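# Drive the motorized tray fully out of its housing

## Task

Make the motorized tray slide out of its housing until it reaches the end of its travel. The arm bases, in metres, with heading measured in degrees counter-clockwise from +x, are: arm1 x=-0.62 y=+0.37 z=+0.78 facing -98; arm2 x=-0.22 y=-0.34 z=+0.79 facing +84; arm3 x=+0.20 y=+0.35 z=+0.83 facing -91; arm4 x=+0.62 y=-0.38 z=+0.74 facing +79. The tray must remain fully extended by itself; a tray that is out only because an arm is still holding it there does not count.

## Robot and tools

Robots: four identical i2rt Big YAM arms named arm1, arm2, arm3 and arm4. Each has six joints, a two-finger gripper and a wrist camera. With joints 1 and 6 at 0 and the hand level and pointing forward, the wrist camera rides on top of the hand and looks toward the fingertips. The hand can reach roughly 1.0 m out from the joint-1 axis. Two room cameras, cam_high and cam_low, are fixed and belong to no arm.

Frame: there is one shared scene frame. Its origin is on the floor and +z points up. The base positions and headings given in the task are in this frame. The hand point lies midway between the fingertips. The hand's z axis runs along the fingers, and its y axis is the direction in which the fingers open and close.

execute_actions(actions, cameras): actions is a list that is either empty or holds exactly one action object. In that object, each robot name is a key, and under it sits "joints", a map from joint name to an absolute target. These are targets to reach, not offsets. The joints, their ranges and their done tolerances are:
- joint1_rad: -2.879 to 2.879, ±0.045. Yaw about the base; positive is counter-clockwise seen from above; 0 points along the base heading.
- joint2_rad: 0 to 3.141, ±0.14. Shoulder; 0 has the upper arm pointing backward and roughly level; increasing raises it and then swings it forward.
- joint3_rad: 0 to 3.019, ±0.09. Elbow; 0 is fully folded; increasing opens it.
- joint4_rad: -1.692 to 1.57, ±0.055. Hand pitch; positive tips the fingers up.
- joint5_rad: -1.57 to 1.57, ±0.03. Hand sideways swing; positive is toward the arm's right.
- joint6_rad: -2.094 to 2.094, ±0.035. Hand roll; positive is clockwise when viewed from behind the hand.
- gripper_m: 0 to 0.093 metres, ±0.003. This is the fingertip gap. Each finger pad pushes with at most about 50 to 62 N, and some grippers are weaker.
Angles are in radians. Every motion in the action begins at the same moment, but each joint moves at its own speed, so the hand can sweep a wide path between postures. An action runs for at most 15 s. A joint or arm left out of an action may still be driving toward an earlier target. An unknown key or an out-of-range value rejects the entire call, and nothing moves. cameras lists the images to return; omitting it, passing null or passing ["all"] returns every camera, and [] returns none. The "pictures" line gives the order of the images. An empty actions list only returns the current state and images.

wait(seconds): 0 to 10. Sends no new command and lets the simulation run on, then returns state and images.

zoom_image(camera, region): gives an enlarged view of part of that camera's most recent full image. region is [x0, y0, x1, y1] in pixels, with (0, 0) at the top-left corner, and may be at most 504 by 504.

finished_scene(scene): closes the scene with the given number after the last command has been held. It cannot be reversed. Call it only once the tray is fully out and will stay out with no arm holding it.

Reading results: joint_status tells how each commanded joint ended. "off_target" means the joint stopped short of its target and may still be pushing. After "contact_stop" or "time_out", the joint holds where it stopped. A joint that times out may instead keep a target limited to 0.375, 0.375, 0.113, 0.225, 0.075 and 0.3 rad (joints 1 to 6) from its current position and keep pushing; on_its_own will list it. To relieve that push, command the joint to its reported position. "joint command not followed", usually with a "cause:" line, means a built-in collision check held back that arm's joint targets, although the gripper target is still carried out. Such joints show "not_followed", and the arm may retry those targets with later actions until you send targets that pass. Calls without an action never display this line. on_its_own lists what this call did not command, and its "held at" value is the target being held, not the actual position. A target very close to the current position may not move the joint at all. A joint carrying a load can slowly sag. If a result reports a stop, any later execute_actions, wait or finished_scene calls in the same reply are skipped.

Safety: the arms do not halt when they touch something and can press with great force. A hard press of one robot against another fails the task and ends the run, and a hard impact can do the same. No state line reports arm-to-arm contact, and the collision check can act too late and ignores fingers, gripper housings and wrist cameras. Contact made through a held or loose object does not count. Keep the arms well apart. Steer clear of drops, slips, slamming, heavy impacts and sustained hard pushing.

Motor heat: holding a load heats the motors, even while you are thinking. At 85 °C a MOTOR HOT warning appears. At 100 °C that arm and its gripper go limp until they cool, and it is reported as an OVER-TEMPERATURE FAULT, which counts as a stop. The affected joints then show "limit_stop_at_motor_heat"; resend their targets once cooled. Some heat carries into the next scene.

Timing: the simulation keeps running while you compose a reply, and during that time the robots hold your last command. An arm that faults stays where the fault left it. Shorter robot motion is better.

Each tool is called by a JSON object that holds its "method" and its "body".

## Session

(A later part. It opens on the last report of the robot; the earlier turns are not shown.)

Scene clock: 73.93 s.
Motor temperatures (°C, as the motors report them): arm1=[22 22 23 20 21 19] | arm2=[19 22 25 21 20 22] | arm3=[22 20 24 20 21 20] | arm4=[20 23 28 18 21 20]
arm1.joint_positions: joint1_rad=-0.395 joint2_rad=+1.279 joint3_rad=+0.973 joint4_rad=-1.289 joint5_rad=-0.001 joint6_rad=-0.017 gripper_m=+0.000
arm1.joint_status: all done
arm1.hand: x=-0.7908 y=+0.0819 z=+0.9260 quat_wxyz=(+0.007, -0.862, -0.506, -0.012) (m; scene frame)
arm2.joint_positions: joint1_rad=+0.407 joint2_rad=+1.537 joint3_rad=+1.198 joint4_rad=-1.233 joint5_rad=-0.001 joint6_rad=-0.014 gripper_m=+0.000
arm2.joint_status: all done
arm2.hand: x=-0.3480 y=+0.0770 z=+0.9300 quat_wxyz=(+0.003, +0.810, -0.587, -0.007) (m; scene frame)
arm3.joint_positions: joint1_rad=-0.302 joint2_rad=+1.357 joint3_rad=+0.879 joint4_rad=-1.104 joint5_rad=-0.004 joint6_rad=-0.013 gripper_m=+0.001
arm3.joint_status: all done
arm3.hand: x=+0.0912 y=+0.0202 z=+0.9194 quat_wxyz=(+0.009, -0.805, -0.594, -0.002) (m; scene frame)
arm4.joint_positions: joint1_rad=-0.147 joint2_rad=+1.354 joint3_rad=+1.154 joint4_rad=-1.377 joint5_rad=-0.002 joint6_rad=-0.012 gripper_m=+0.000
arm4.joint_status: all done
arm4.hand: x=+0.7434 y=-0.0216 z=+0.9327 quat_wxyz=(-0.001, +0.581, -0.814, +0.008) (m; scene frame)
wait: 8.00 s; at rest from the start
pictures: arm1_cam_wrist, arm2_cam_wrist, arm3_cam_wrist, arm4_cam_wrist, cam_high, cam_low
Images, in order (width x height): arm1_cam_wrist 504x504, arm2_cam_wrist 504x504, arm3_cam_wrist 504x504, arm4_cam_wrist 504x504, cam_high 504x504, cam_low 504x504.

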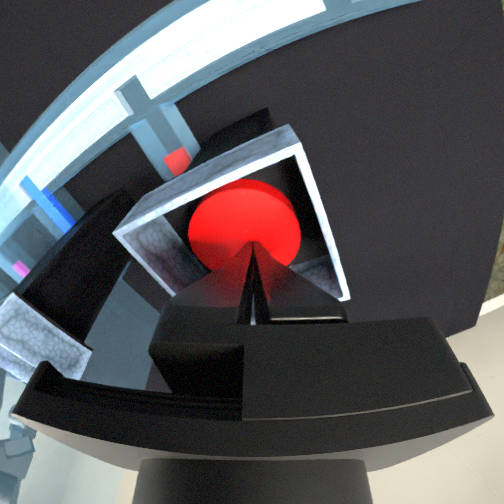

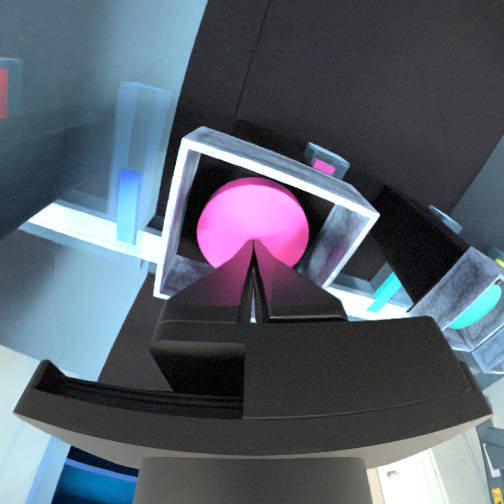

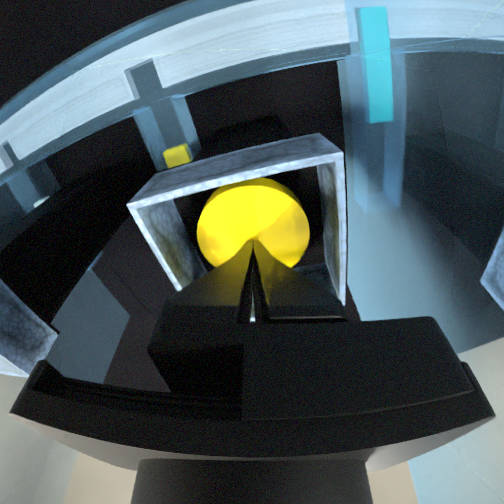

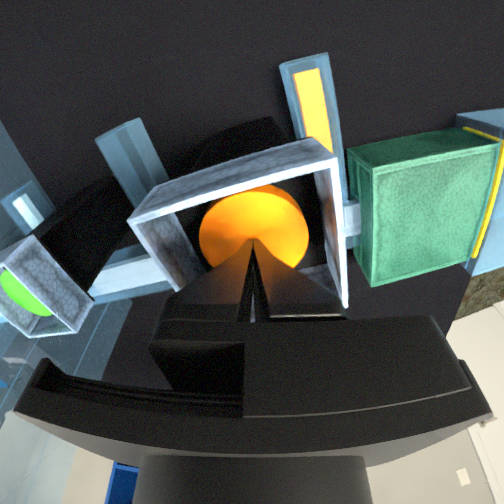

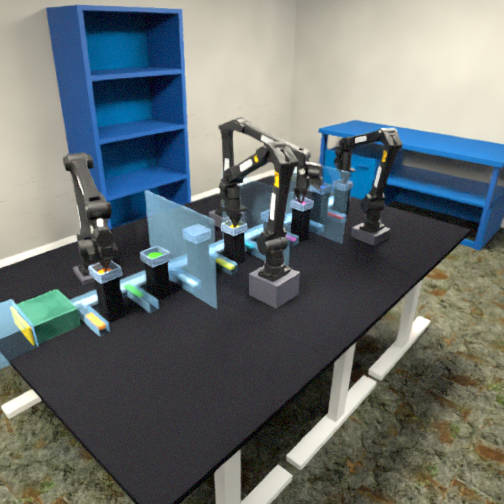

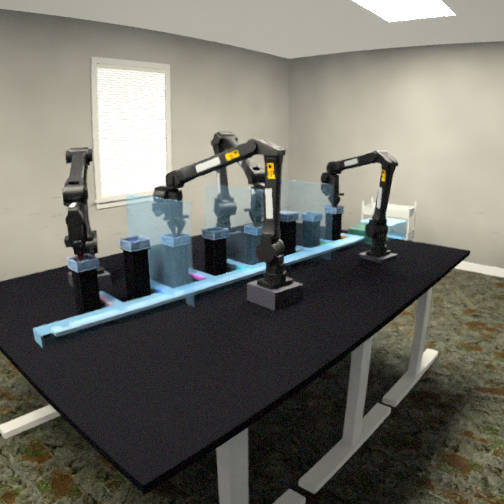

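{"method": "execute_actions", "body": {"actions": [{"arm1":{"joints":{"joint2_rad":1.145,"joint3_rad":1.16,"joint4_rad":-1.55}},"arm2":{"joints":{"joint2_rad":1.49,"joint3_rad":1.36,"joint4_rad":-1.415}},"arm4":{"joints":{"joint2_rad":1.34,"joint3_rad":1.35,"joint4_rad":-1.535}}}], "cameras": []}}

{"method": "execute_actions", "body": {"actions": [{"arm1":{"joints":{"joint1_rad":0.30}},"arm2":{"joints":{"joint1_rad":-0.095}},"arm4":{"joints":{"joint1_rad":0.43}}}], "cameras": ["arm1_cam_wrist","arm2_cam_wrist","arm4_cam_wrist"]}}

Scene clock: 77.47 s.
Motor temperatures (°C, as the motors report them): arm1=[22 22 24 20 21 19] | arm2=[19 22 26 21 20 22] | arm3=[22 20 24 20 21 20] | arm4=[20 23 28 18 21 20]
arm1.joint_positions: joint1_rad=-0.395 joint2_rad=+1.141 joint3_rad=+1.123 joint4_rad=-1.537 joint5_rad=-0.001 joint6_rad=-0.017 gripper_m=+0.000
arm1.joint_status: all done
arm1.hand: x=-0.7785 y=+0.1027 z=+1.0249 quat_wxyz=(-0.003, -0.862, -0.506, +0.005) (m; scene frame)
arm2.joint_positions: joint1_rad=+0.407 joint2_rad=+1.492 joint3_rad=+1.318 joint4_rad=-1.401 joint5_rad=-0.001 joint6_rad=-0.014 gripper_m=+0.000
arm2.joint_status: all done
arm2.hand: x=-0.3466 y=+0.0751 z=+0.9932 quat_wxyz=(+0.004, +0.810, -0.587, -0.006) (m; scene frame)
arm3.joint_positions: joint1_rad=-0.302 joint2_rad=+1.357 joint3_rad=+0.879 joint4_rad=-1.104 joint5_rad=-0.004 joint6_rad=-0.013 gripper_m=+0.001
arm3.joint_status: not commanded
arm3.hand: x=+0.0912 y=+0.0202 z=+0.9194 quat_wxyz=(+0.009, -0.805, -0.594, -0.002) (m; scene frame)
arm4.joint_positions: joint1_rad=-0.147 joint2_rad=+1.348 joint3_rad=+1.305 joint4_rad=-1.522 joint5_rad=-0.002 joint6_rad=-0.012 gripper_m=+0.000
arm4.joint_status: all done
arm4.hand: x=+0.7453 y=-0.0133 z=+0.9921 quat_wxyz=(-0.006, +0.581, -0.814, +0.004) (m; scene frame)
pictures: none
No camera images: the call's "cameras" was empty. Leave "cameras" out to get every camera's image.

Scene clock: 78.73 s.
Motor temperatures (°C, as the motors report them): arm1=[22 22 24 20 21 19] | arm2=[19 22 26 21 20 22] | arm3=[22 20 24 20 21 20] | arm4=[20 23 28 18 21 20]
arm1.joint_positions: joint1_rad=+0.294 joint2_rad=+1.141 joint3_rad=+1.123 joint4_rad=-1.537 joint5_rad=-0.001 joint6_rad=-0.016 gripper_m=+0.000
arm1.joint_status: all done
arm1.hand: x=-0.5717 y=+0.0644 z=+1.0249 quat_wxyz=(-0.005, -0.641, -0.767, +0.003) (m; scene frame)
arm2.joint_positions: joint1_rad=-0.103 joint2_rad=+1.492 joint3_rad=+1.318 joint4_rad=-1.401 joint5_rad=+0.001 joint6_rad=-0.013 gripper_m=+0.000
arm2.joint_status: all done
arm2.hand: x=-0.1269 y=+0.0852 z=+0.9901 quat_wxyz=(+0.005, +0.635, -0.773, -0.005) (m; scene frame)
arm3.joint_positions: joint1_rad=-0.302 joint2_rad=+1.357 joint3_rad=+0.879 joint4_rad=-1.104 joint5_rad=-0.004 joint6_rad=-0.013 gripper_m=+0.001
arm3.joint_status: not commanded
arm3.hand: x=+0.0912 y=+0.0202 z=+0.9194 quat_wxyz=(+0.009, -0.805, -0.594, -0.002) (m; scene frame)
arm4.joint_positions: joint1_rad=+0.436 joint2_rad=+1.348 joint3_rad=+1.305 joint4_rad=-1.522 joint5_rad=+0.000 joint6_rad=-0.010 gripper_m=+0.000
arm4.joint_status: all done
arm4.hand: x=+0.5230 y=-0.0020 z=+0.9889 quat_wxyz=(-0.003, +0.790, -0.613, +0.005) (m; scene frame)
pictures: arm1_cam_wrist, arm2_cam_wrist, arm4_cam_wrist
Images, in order (width x height): arm1_cam_wrist 504x504, arm2_cam_wrist 504x504, arm4_cam_wrist 504x504.

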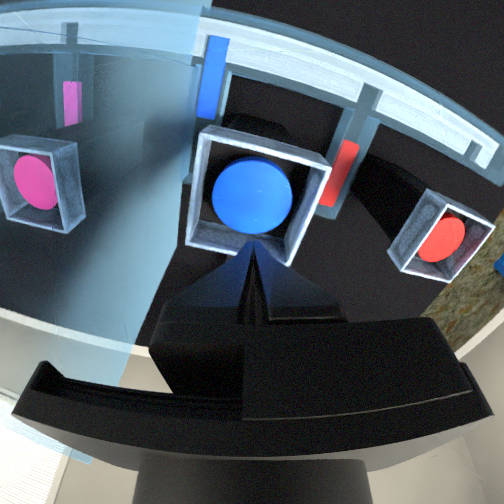

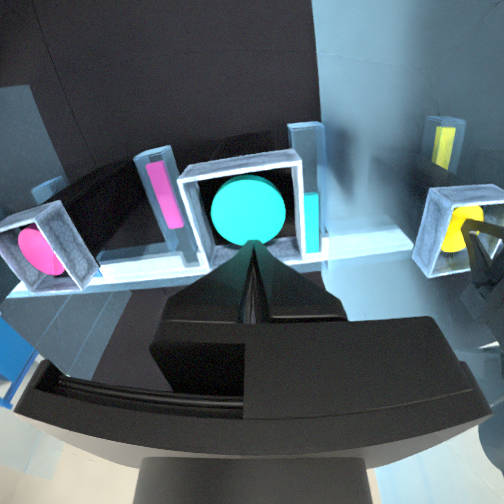

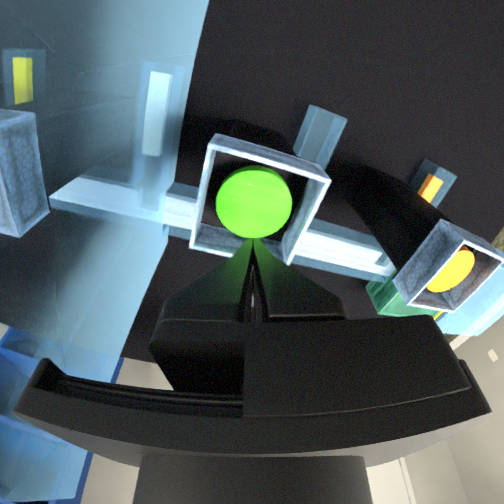

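{"method": "execute_actions", "body": {"actions": [{"arm1":{"joints":{"joint2_rad":1.18,"joint3_rad":0.925,"joint4_rad":-1.34}},"arm2":{"joints":{"joint2_rad":1.535,"joint3_rad":1.095,"joint4_rad":-1.165}},"arm4":{"joints":{"joint2_rad":1.40,"joint3_rad":1.09,"joint4_rad":-1.28}}}], "cameras": ["arm1_cam_wrist","arm2_cam_wrist","arm4_cam_wrist"]}}

Scene clock: 80.57 s.
Motor temperatures (°C, as the motors report them): arm1=[22 22 24 20 21 19] | arm2=[19 22 26 21 20 22] | arm3=[22 20 24 20 21 20] | arm4=[20 23 28 18 21 20]
arm1.joint_positions: joint1_rad=+0.294 joint2_rad=+1.161 joint3_rad=+0.956 joint4_rad=-1.363 joint5_rad=-0.001 joint6_rad=-0.016 gripper_m=+0.000
arm1.joint_status: all done
arm1.hand: x=-0.5722 y=+0.0684 z=+0.9560 quat_wxyz=(-0.001, -0.641, -0.767, -0.001) (m; scene frame)
arm2.joint_positions: joint1_rad=-0.103 joint2_rad=+1.501 joint3_rad=+1.127 joint4_rad=-1.184 joint5_rad=+0.001 joint6_rad=-0.013 gripper_m=+0.000
arm2.joint_status: all done
arm2.hand: x=-0.1307 y=+0.0726 z=+0.9163 quat_wxyz=(-0.001, +0.635, -0.773, -0.010) (m; scene frame)
arm3.joint_positions: joint1_rad=-0.302 joint2_rad=+1.357 joint3_rad=+0.879 joint4_rad=-1.104 joint5_rad=-0.004 joint6_rad=-0.013 gripper_m=+0.001
arm3.joint_status: not commanded
arm3.hand: x=+0.0912 y=+0.0202 z=+0.9194 quat_wxyz=(+0.009, -0.805, -0.594, -0.002) (m; scene frame)
arm4.joint_positions: joint1_rad=+0.436 joint2_rad=+1.368 joint3_rad=+1.128 joint4_rad=-1.302 joint5_rad=+0.000 joint6_rad=-0.010 gripper_m=+0.000
arm4.joint_status: all done
arm4.hand: x=+0.5234 y=+0.0001 z=+0.9152 quat_wxyz=(-0.011, +0.790, -0.613, -0.004) (m; scene frame)
pictures: arm1_cam_wrist, arm2_cam_wrist, arm4_cam_wrist
Images, in order (width x height): arm1_cam_wrist 504x504, arm2_cam_wrist 504x504, arm4_cam_wrist 504x504.

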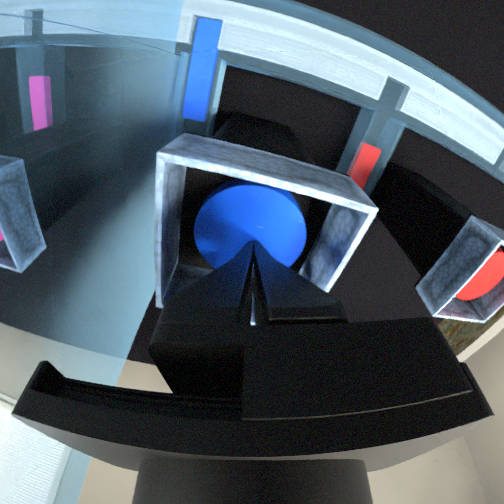

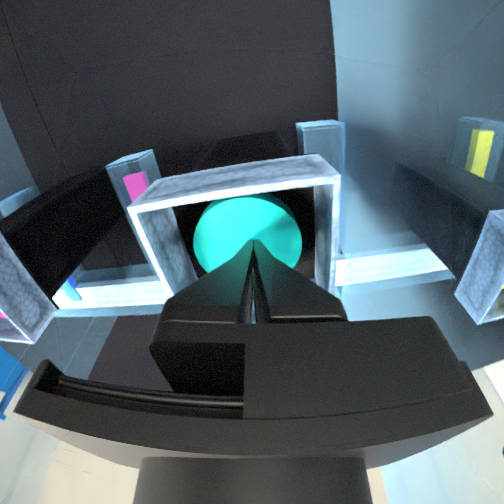

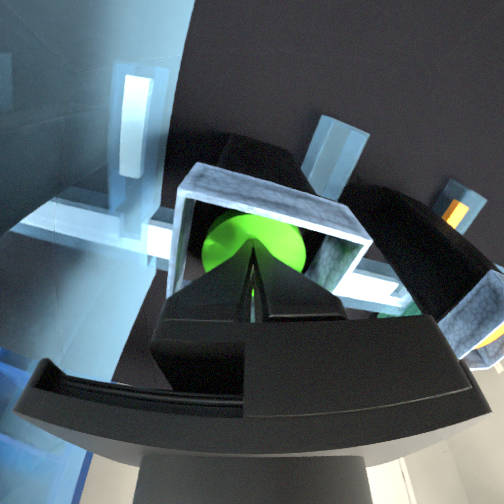

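All three presses look engaged. Waiting.

{"method": "wait", "body": {"seconds": 6}}

Scene clock: 87.07 s.
Motor temperatures (°C, as the motors report them): arm1=[22 22 24 20 21 19] | arm2=[19 22 26 21 20 22] | arm3=[22 20 24 20 21 20] | arm4=[20 23 28 18 21 20]
arm1.joint_positions: joint1_rad=+0.294 joint2_rad=+1.161 joint3_rad=+0.956 joint4_rad=-1.363 joint5_rad=-0.001 joint6_rad=-0.016 gripper_m=+0.000
arm1.joint_status: all done
arm1.hand: x=-0.5722 y=+0.0684 z=+0.9560 quat_wxyz=(-0.001, -0.641, -0.767, -0.001) (m; scene frame)
arm2.joint_positions: joint1_rad=-0.103 joint2_rad=+1.501 joint3_rad=+1.127 joint4_rad=-1.184 joint5_rad=+0.001 joint6_rad=-0.013 gripper_m=+0.000
arm2.joint_status: all done
arm2.hand: x=-0.1307 y=+0.0726 z=+0.9163 quat_wxyz=(-0.001, +0.635, -0.773, -0.010) (m; scene frame)
arm3.joint_positions: joint1_rad=-0.302 joint2_rad=+1.357 joint3_rad=+0.879 joint4_rad=-1.104 joint5_rad=-0.004 joint6_rad=-0.013 gripper_m=+0.001
arm3.joint_status: not commanded
arm3.hand: x=+0.0912 y=+0.0202 z=+0.9194 quat_wxyz=(+0.009, -0.805, -0.594, -0.002) (m; scene frame)
arm4.joint_positions: joint1_rad=+0.436 joint2_rad=+1.368 joint3_rad=+1.128 joint4_rad=-1.302 joint5_rad=+0.000 joint6_rad=-0.010 gripper_m=+0.000
arm4.joint_status: all done
arm4.hand: x=+0.5234 y=+0.0001 z=+0.9152 quat_wxyz=(-0.011, +0.790, -0.613, -0.004) (m; scene frame)
wait: 6.00 s; at rest from the start
pictures: arm1_cam_wrist, arm2_cam_wrist, arm3_cam_wrist, arm4_cam_wrist, cam_high, cam_low
Images, in order (width x height): arm1_cam_wrist 504x504, arm2_cam_wrist 504x504, arm3_cam_wrist 504x504, arm4_cam_wrist 504x504, cam_high 504x504, cam_low 504x504.

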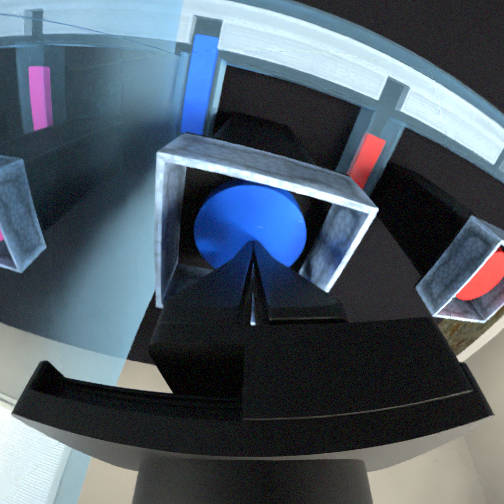

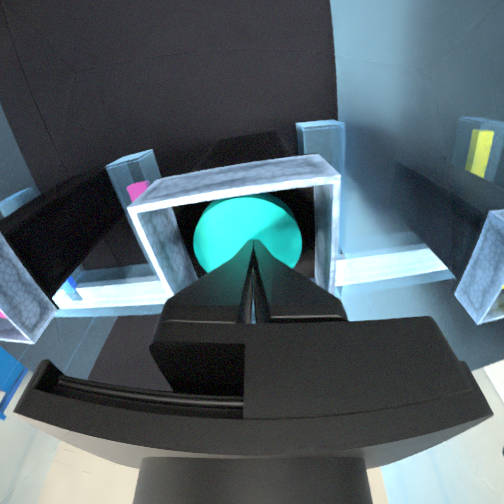

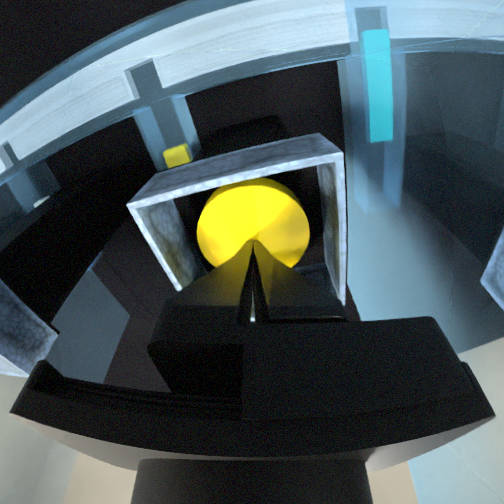

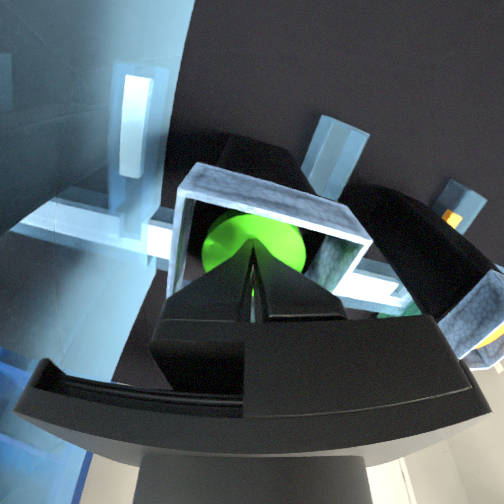

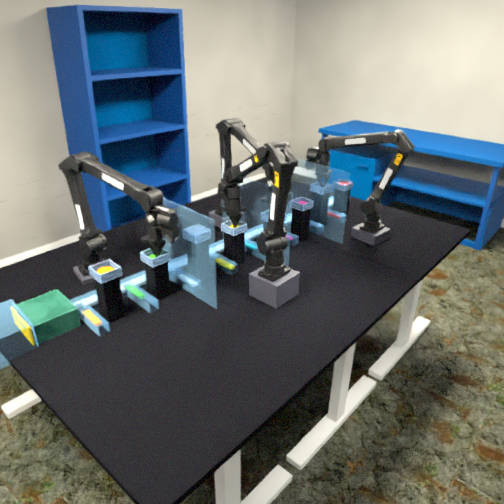

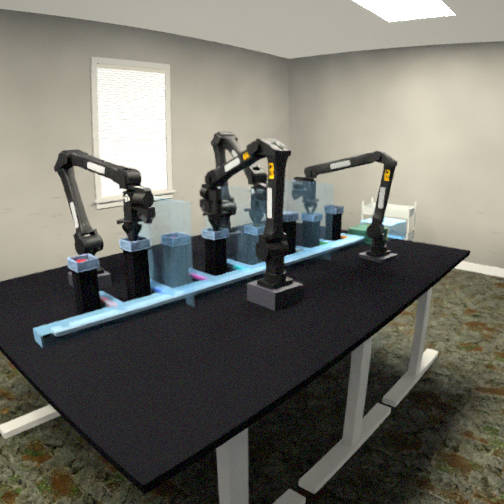

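{"method": "wait", "body": {"seconds": 6}}

Scene clock: 93.23 s.
Motor temperatures (°C, as the motors report them): arm1=[22 22 24 20 21 19] | arm2=[19 22 26 21 20 22] | arm3=[22 20 24 20 21 20] | arm4=[20 23 27 18 21 20]
arm1.joint_positions: joint1_rad=+0.294 joint2_rad=+1.161 joint3_rad=+0.956 joint4_rad=-1.363 joint5_rad=-0.001 joint6_rad=-0.016 gripper_m=+0.000
arm1.joint_status: all done
arm1.hand: x=-0.5722 y=+0.0684 z=+0.9560 quat_wxyz=(-0.001, -0.641, -0.767, -0.001) (m; scene frame)
arm2.joint_positions: joint1_rad=-0.103 joint2_rad=+1.501 joint3_rad=+1.127 joint4_rad=-1.184 joint5_rad=+0.001 joint6_rad=-0.013 gripper_m=+0.000
arm2.joint_status: all done
arm2.hand: x=-0.1307 y=+0.0726 z=+0.9163 quat_wxyz=(-0.001, +0.635, -0.773, -0.010) (m; scene frame)
arm3.joint_positions: joint1_rad=-0.302 joint2_rad=+1.357 joint3_rad=+0.879 joint4_rad=-1.104 joint5_rad=-0.004 joint6_rad=-0.013 gripper_m=+0.001
arm3.joint_status: not commanded
arm3.hand: x=+0.0912 y=+0.0202 z=+0.9194 quat_wxyz=(+0.009, -0.805, -0.594, -0.002) (m; scene frame)
arm4.joint_positions: joint1_rad=+0.436 joint2_rad=+1.368 joint3_rad=+1.128 joint4_rad=-1.302 joint5_rad=+0.000 joint6_rad=-0.010 gripper_m=+0.000
arm4.joint_status: all done
arm4.hand: x=+0.5234 y=+0.0001 z=+0.9152 quat_wxyz=(-0.011, +0.790, -0.613, -0.004) (m; scene frame)
wait: 6.00 s; at rest by 0.10 s
pictures: arm1_cam_wrist, arm2_cam_wrist, arm3_cam_wrist, arm4_cam_wrist, cam_high, cam_low
Images, in order (width x height): arm1_cam_wrist 504x504, arm2_cam_wrist 504x504, arm3_cam_wrist 504x504, arm4_cam_wrist 504x504, cam_high 504x504, cam_low 504x504.

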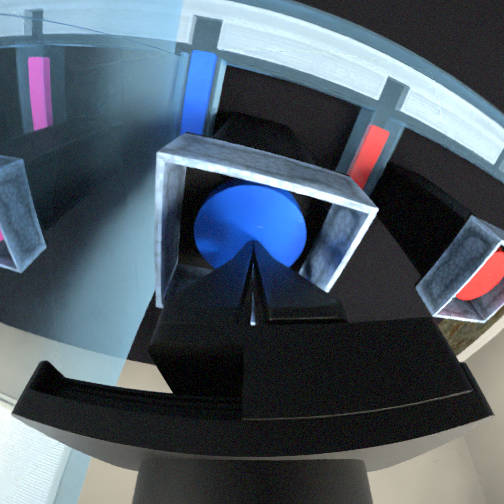

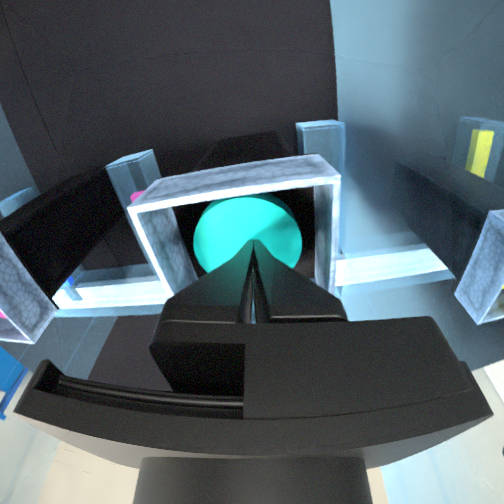

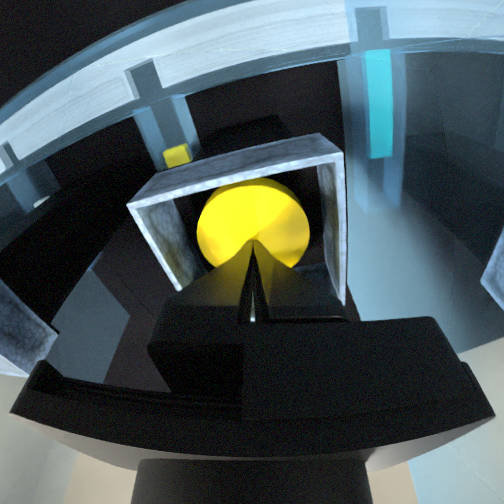

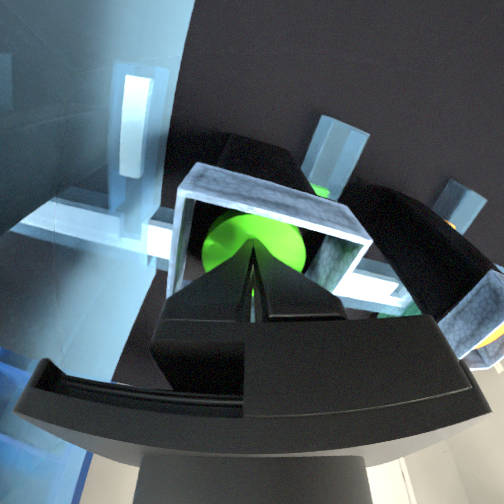

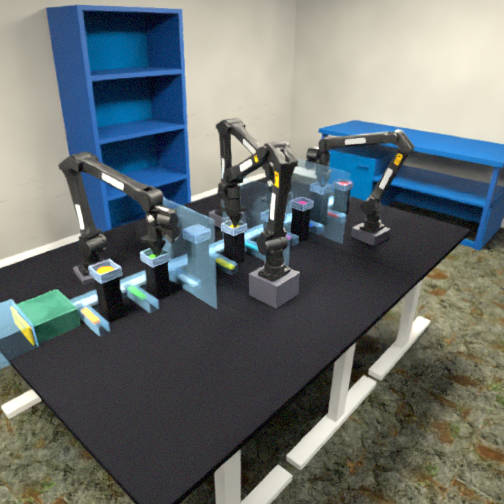

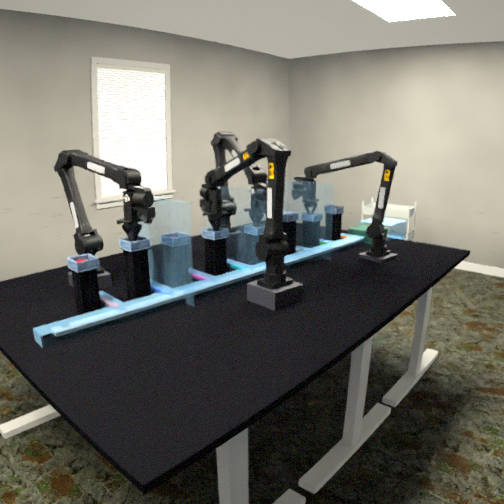

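Blue and teal are clear of the bar; green is the last one, nearly there. A short wait to see whether the bar starts moving.

{"method": "wait", "body": {"seconds": 4}}

Scene clock: 97.53 s.
Motor temperatures (°C, as the motors report them): arm1=[22 22 24 20 21 19] | arm2=[19 22 26 21 20 22] | arm3=[22 20 24 20 21 20] | arm4=[20 23 27 18 21 20]
arm1.joint_positions: joint1_rad=+0.294 joint2_rad=+1.161 joint3_rad=+0.956 joint4_rad=-1.363 joint5_rad=-0.001 joint6_rad=-0.016 gripper_m=+0.000
arm1.joint_status: all done
arm1.hand: x=-0.5722 y=+0.0684 z=+0.9560 quat_wxyz=(-0.001, -0.641, -0.767, -0.001) (m; scene frame)
arm2.joint_positions: joint1_rad=-0.103 joint2_rad=+1.501 joint3_rad=+1.127 joint4_rad=-1.184 joint5_rad=+0.001 joint6_rad=-0.013 gripper_m=+0.000
arm2.joint_status: all done
arm2.hand: x=-0.1307 y=+0.0726 z=+0.9163 quat_wxyz=(-0.001, +0.635, -0.773, -0.010) (m; scene frame)
arm3.joint_positions: joint1_rad=-0.302 joint2_rad=+1.357 joint3_rad=+0.879 joint4_rad=-1.104 joint5_rad=-0.004 joint6_rad=-0.013 gripper_m=+0.001
arm3.joint_status: not commanded
arm3.hand: x=+0.0912 y=+0.0202 z=+0.9194 quat_wxyz=(+0.009, -0.805, -0.594, -0.002) (m; scene frame)
arm4.joint_positions: joint1_rad=+0.436 joint2_rad=+1.368 joint3_rad=+1.128 joint4_rad=-1.302 joint5_rad=+0.000 joint6_rad=-0.010 gripper_m=+0.000
arm4.joint_status: all done
arm4.hand: x=+0.5234 y=+0.0001 z=+0.9152 quat_wxyz=(-0.011, +0.790, -0.613, -0.004) (m; scene frame)
wait: 4.00 s; at rest from the start
pictures: arm1_cam_wrist, arm2_cam_wrist, arm3_cam_wrist, arm4_cam_wrist, cam_high, cam_low
Images, in order (width x height): arm1_cam_wrist 504x504, arm2_cam_wrist 504x504, arm3_cam_wrist 504x504, arm4_cam_wrist 504x504, cam_high 504x504, cam_low 504x504.

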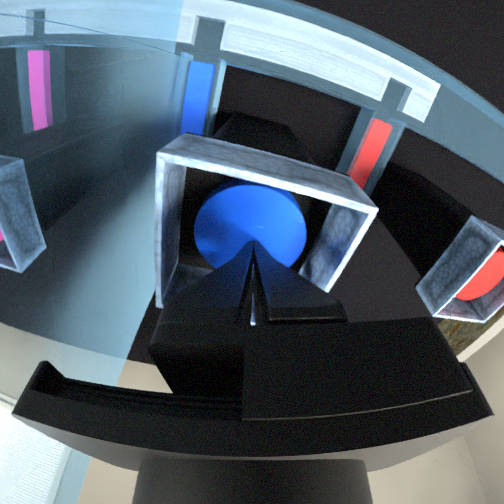

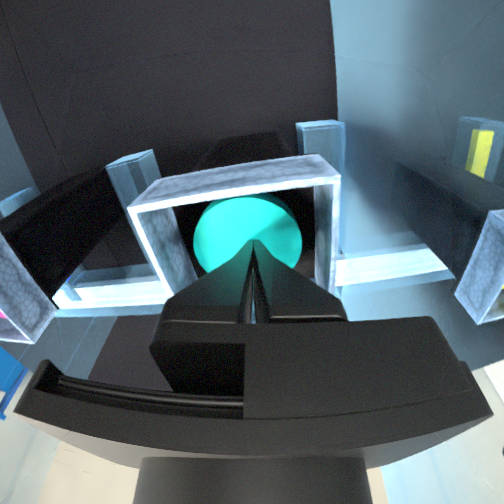

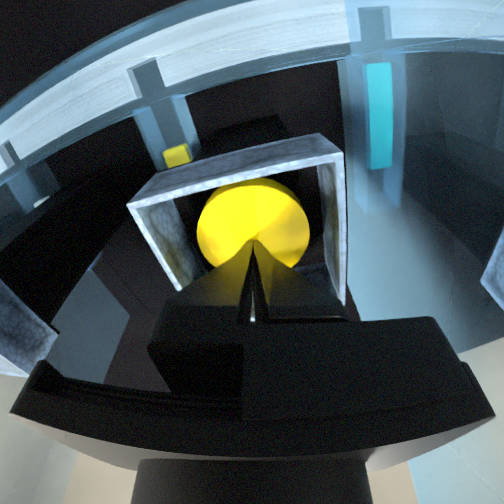

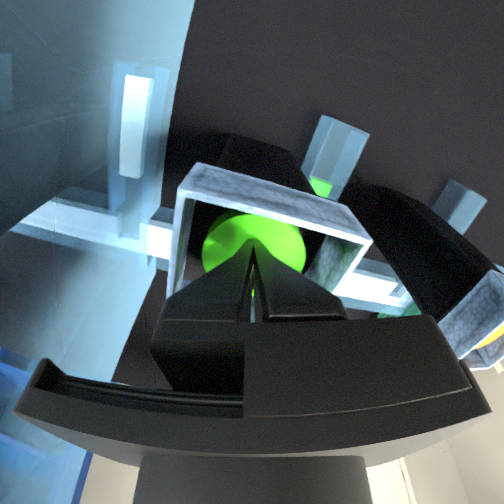

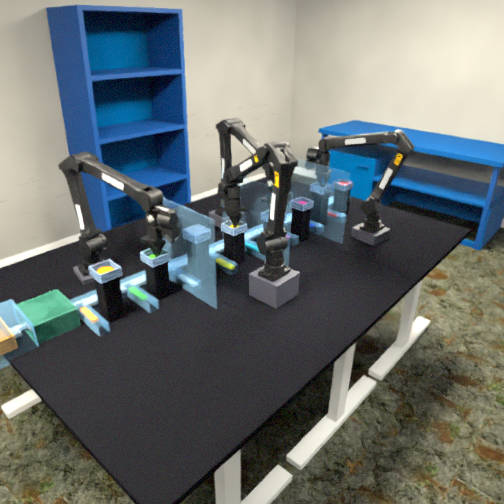

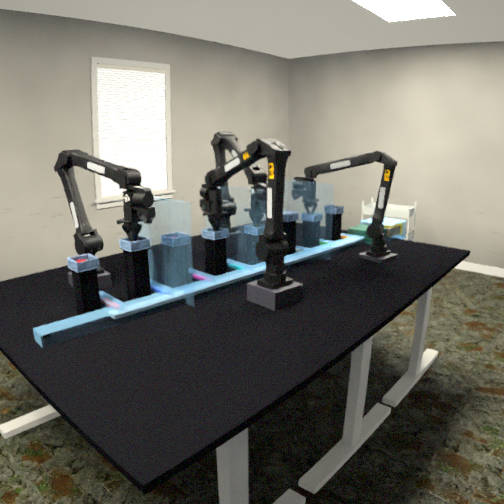

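The bar has run a full pitch. I'll wait briefly to confirm it has settled, then lift the arms off the buttons.

{"method": "wait", "body": {"seconds": 3}}

Scene clock: 100.87 s.
Motor temperatures (°C, as the motors report them): arm1=[22 22 24 20 21 19] | arm2=[19 22 25 21 20 22] | arm3=[22 20 24 20 21 20] | arm4=[20 23 27 18 21 20]
arm1.joint_positions: joint1_rad=+0.294 joint2_rad=+1.161 joint3_rad=+0.956 joint4_rad=-1.363 joint5_rad=-0.001 joint6_rad=-0.016 gripper_m=+0.000
arm1.joint_status: all done
arm1.hand: x=-0.5722 y=+0.0684 z=+0.9560 quat_wxyz=(-0.001, -0.641, -0.767, -0.001) (m; scene frame)
arm2.joint_positions: joint1_rad=-0.103 joint2_rad=+1.501 joint3_rad=+1.127 joint4_rad=-1.184 joint5_rad=+0.001 joint6_rad=-0.013 gripper_m=+0.000
arm2.joint_status: all done
arm2.hand: x=-0.1307 y=+0.0726 z=+0.9163 quat_wxyz=(-0.001, +0.635, -0.773, -0.010) (m; scene frame)
arm3.joint_positions: joint1_rad=-0.302 joint2_rad=+1.357 joint3_rad=+0.879 joint4_rad=-1.104 joint5_rad=-0.004 joint6_rad=-0.013 gripper_m=+0.001
arm3.joint_status: not commanded
arm3.hand: x=+0.0912 y=+0.0202 z=+0.9194 quat_wxyz=(+0.009, -0.805, -0.594, -0.002) (m; scene frame)
arm4.joint_positions: joint1_rad=+0.436 joint2_rad=+1.368 joint3_rad=+1.128 joint4_rad=-1.302 joint5_rad=+0.000 joint6_rad=-0.010 gripper_m=+0.000
arm4.joint_status: all done
arm4.hand: x=+0.5234 y=+0.0001 z=+0.9152 quat_wxyz=(-0.011, +0.790, -0.613, -0.004) (m; scene frame)
wait: 3.00 s; at rest from the start
pictures: arm1_cam_wrist, arm2_cam_wrist, arm3_cam_wrist, arm4_cam_wrist, cam_high, cam_low
Images, in order (width x height): arm1_cam_wrist 504x504, arm2_cam_wrist 504x504, arm3_cam_wrist 504x504, arm4_cam_wrist 504x504, cam_high 504x504, cam_low 504x504.

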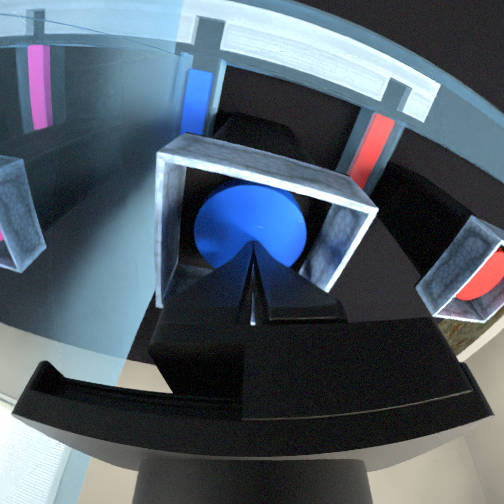

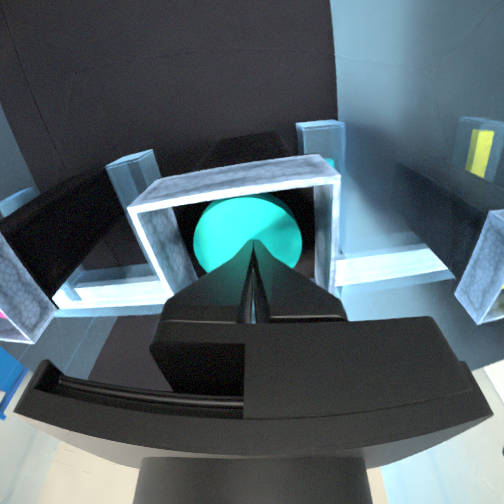

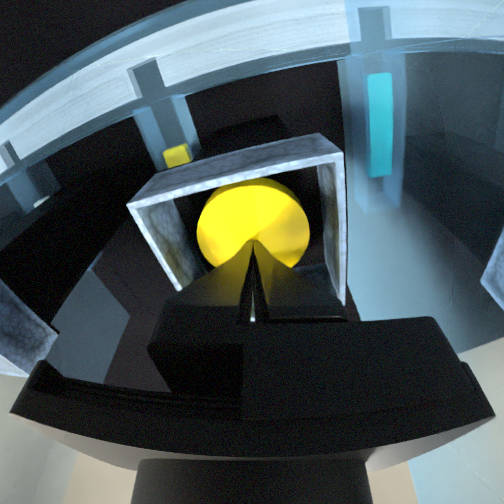

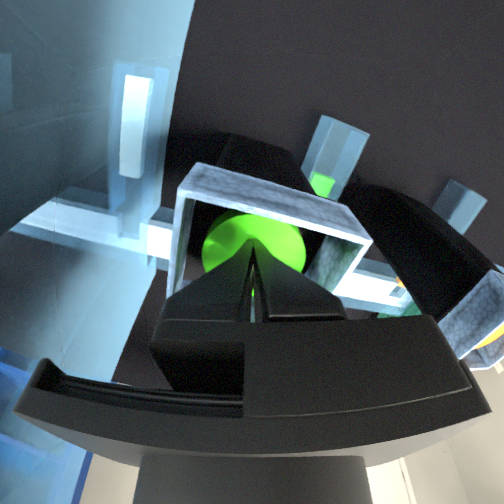

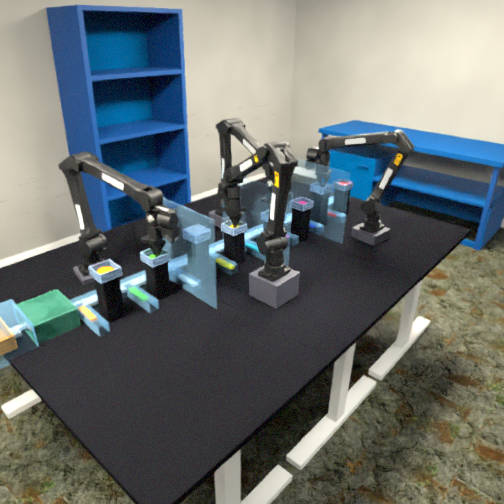

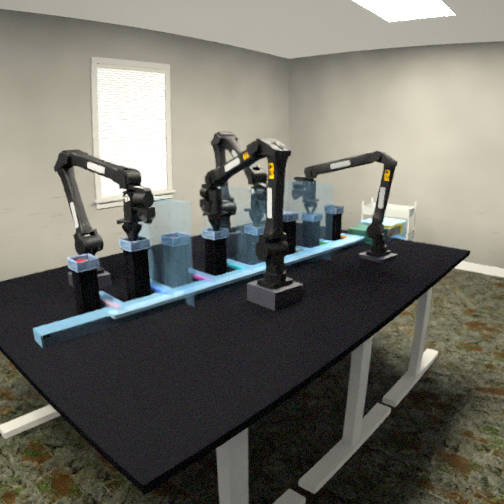

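{"method": "execute_actions", "body": {"actions": [{"arm1":{"joints":{"joint2_rad":1.15,"joint3_rad":1.07,"joint4_rad":-1.45}},"arm2":{"joints":{"joint2_rad":1.49,"joint3_rad":1.24,"joint4_rad":-1.28}},"arm3":{"joints":{"joint2_rad":1.345,"joint3_rad":0.99,"joint4_rad":-1.19}},"arm4":{"joints":{"joint2_rad":1.355,"joint3_rad":1.24,"joint4_rad":-1.41}}}], "cameras": ["arm1_cam_wrist","cam_high"]}}

Scene clock: 102.70 s.
Motor temperatures (°C, as the motors report them): arm1=[22 22 24 20 21 19] | arm2=[19 22 26 21 20 22] | arm3=[22 20 25 20 21 20] | arm4=[20 23 27 18 21 20]
arm1.joint_positions: joint1_rad=+0.294 joint2_rad=+1.155 joint3_rad=+1.016 joint4_rad=-1.437 joint5_rad=-0.001 joint6_rad=-0.016 gripper_m=+0.000
arm1.joint_status: all done
arm1.hand: x=-0.5722 y=+0.0681 z=+0.9801 quat_wxyz=(+0.003, -0.641, -0.767, -0.004) (m; scene frame)
arm2.joint_positions: joint1_rad=-0.103 joint2_rad=+1.490 joint3_rad=+1.194 joint4_rad=-1.265 joint5_rad=+0.001 joint6_rad=-0.013 gripper_m=+0.000
arm2.joint_status: all done
arm2.hand: x=-0.1293 y=+0.0770 z=+0.9447 quat_wxyz=(+0.000, +0.635, -0.773, -0.009) (m; scene frame)
arm3.joint_positions: joint1_rad=-0.302 joint2_rad=+1.346 joint3_rad=+0.938 joint4_rad=-1.181 joint5_rad=-0.004 joint6_rad=-0.013 gripper_m=+0.001
arm3.joint_status: all done
arm3.hand: x=+0.0899 y=+0.0147 z=+0.9437 quat_wxyz=(+0.011, -0.805, -0.594, -0.004) (m; scene frame)
arm4.joint_positions: joint1_rad=+0.436 joint2_rad=+1.363 joint3_rad=+1.186 joint4_rad=-1.396 joint5_rad=+0.000 joint6_rad=-0.010 gripper_m=+0.000
arm4.joint_status: all done
arm4.hand: x=+0.5243 y=-0.0046 z=+0.9384 quat_wxyz=(+0.000, +0.790, -0.613, +0.009) (m; scene frame)
pictures: arm1_cam_wrist, cam_high
Images, in order (width x height): arm1_cam_wrist 504x504, cam_high 504x504.

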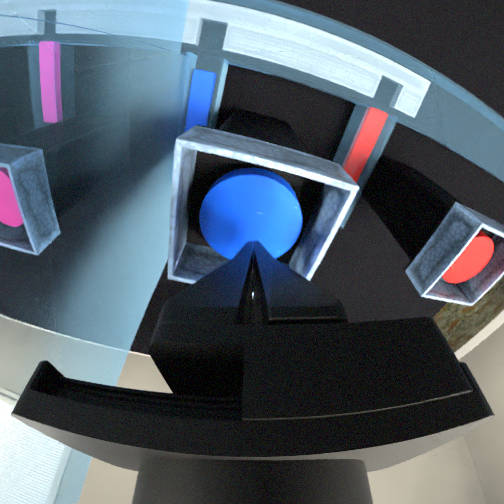

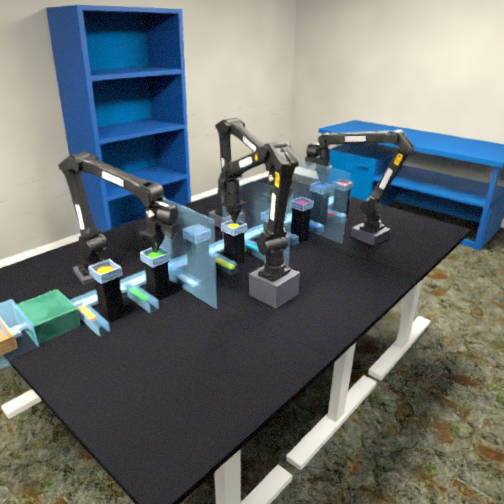

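{"method": "finished_scene", "body": {"scene": 2}}

The scene is finished: the task was done.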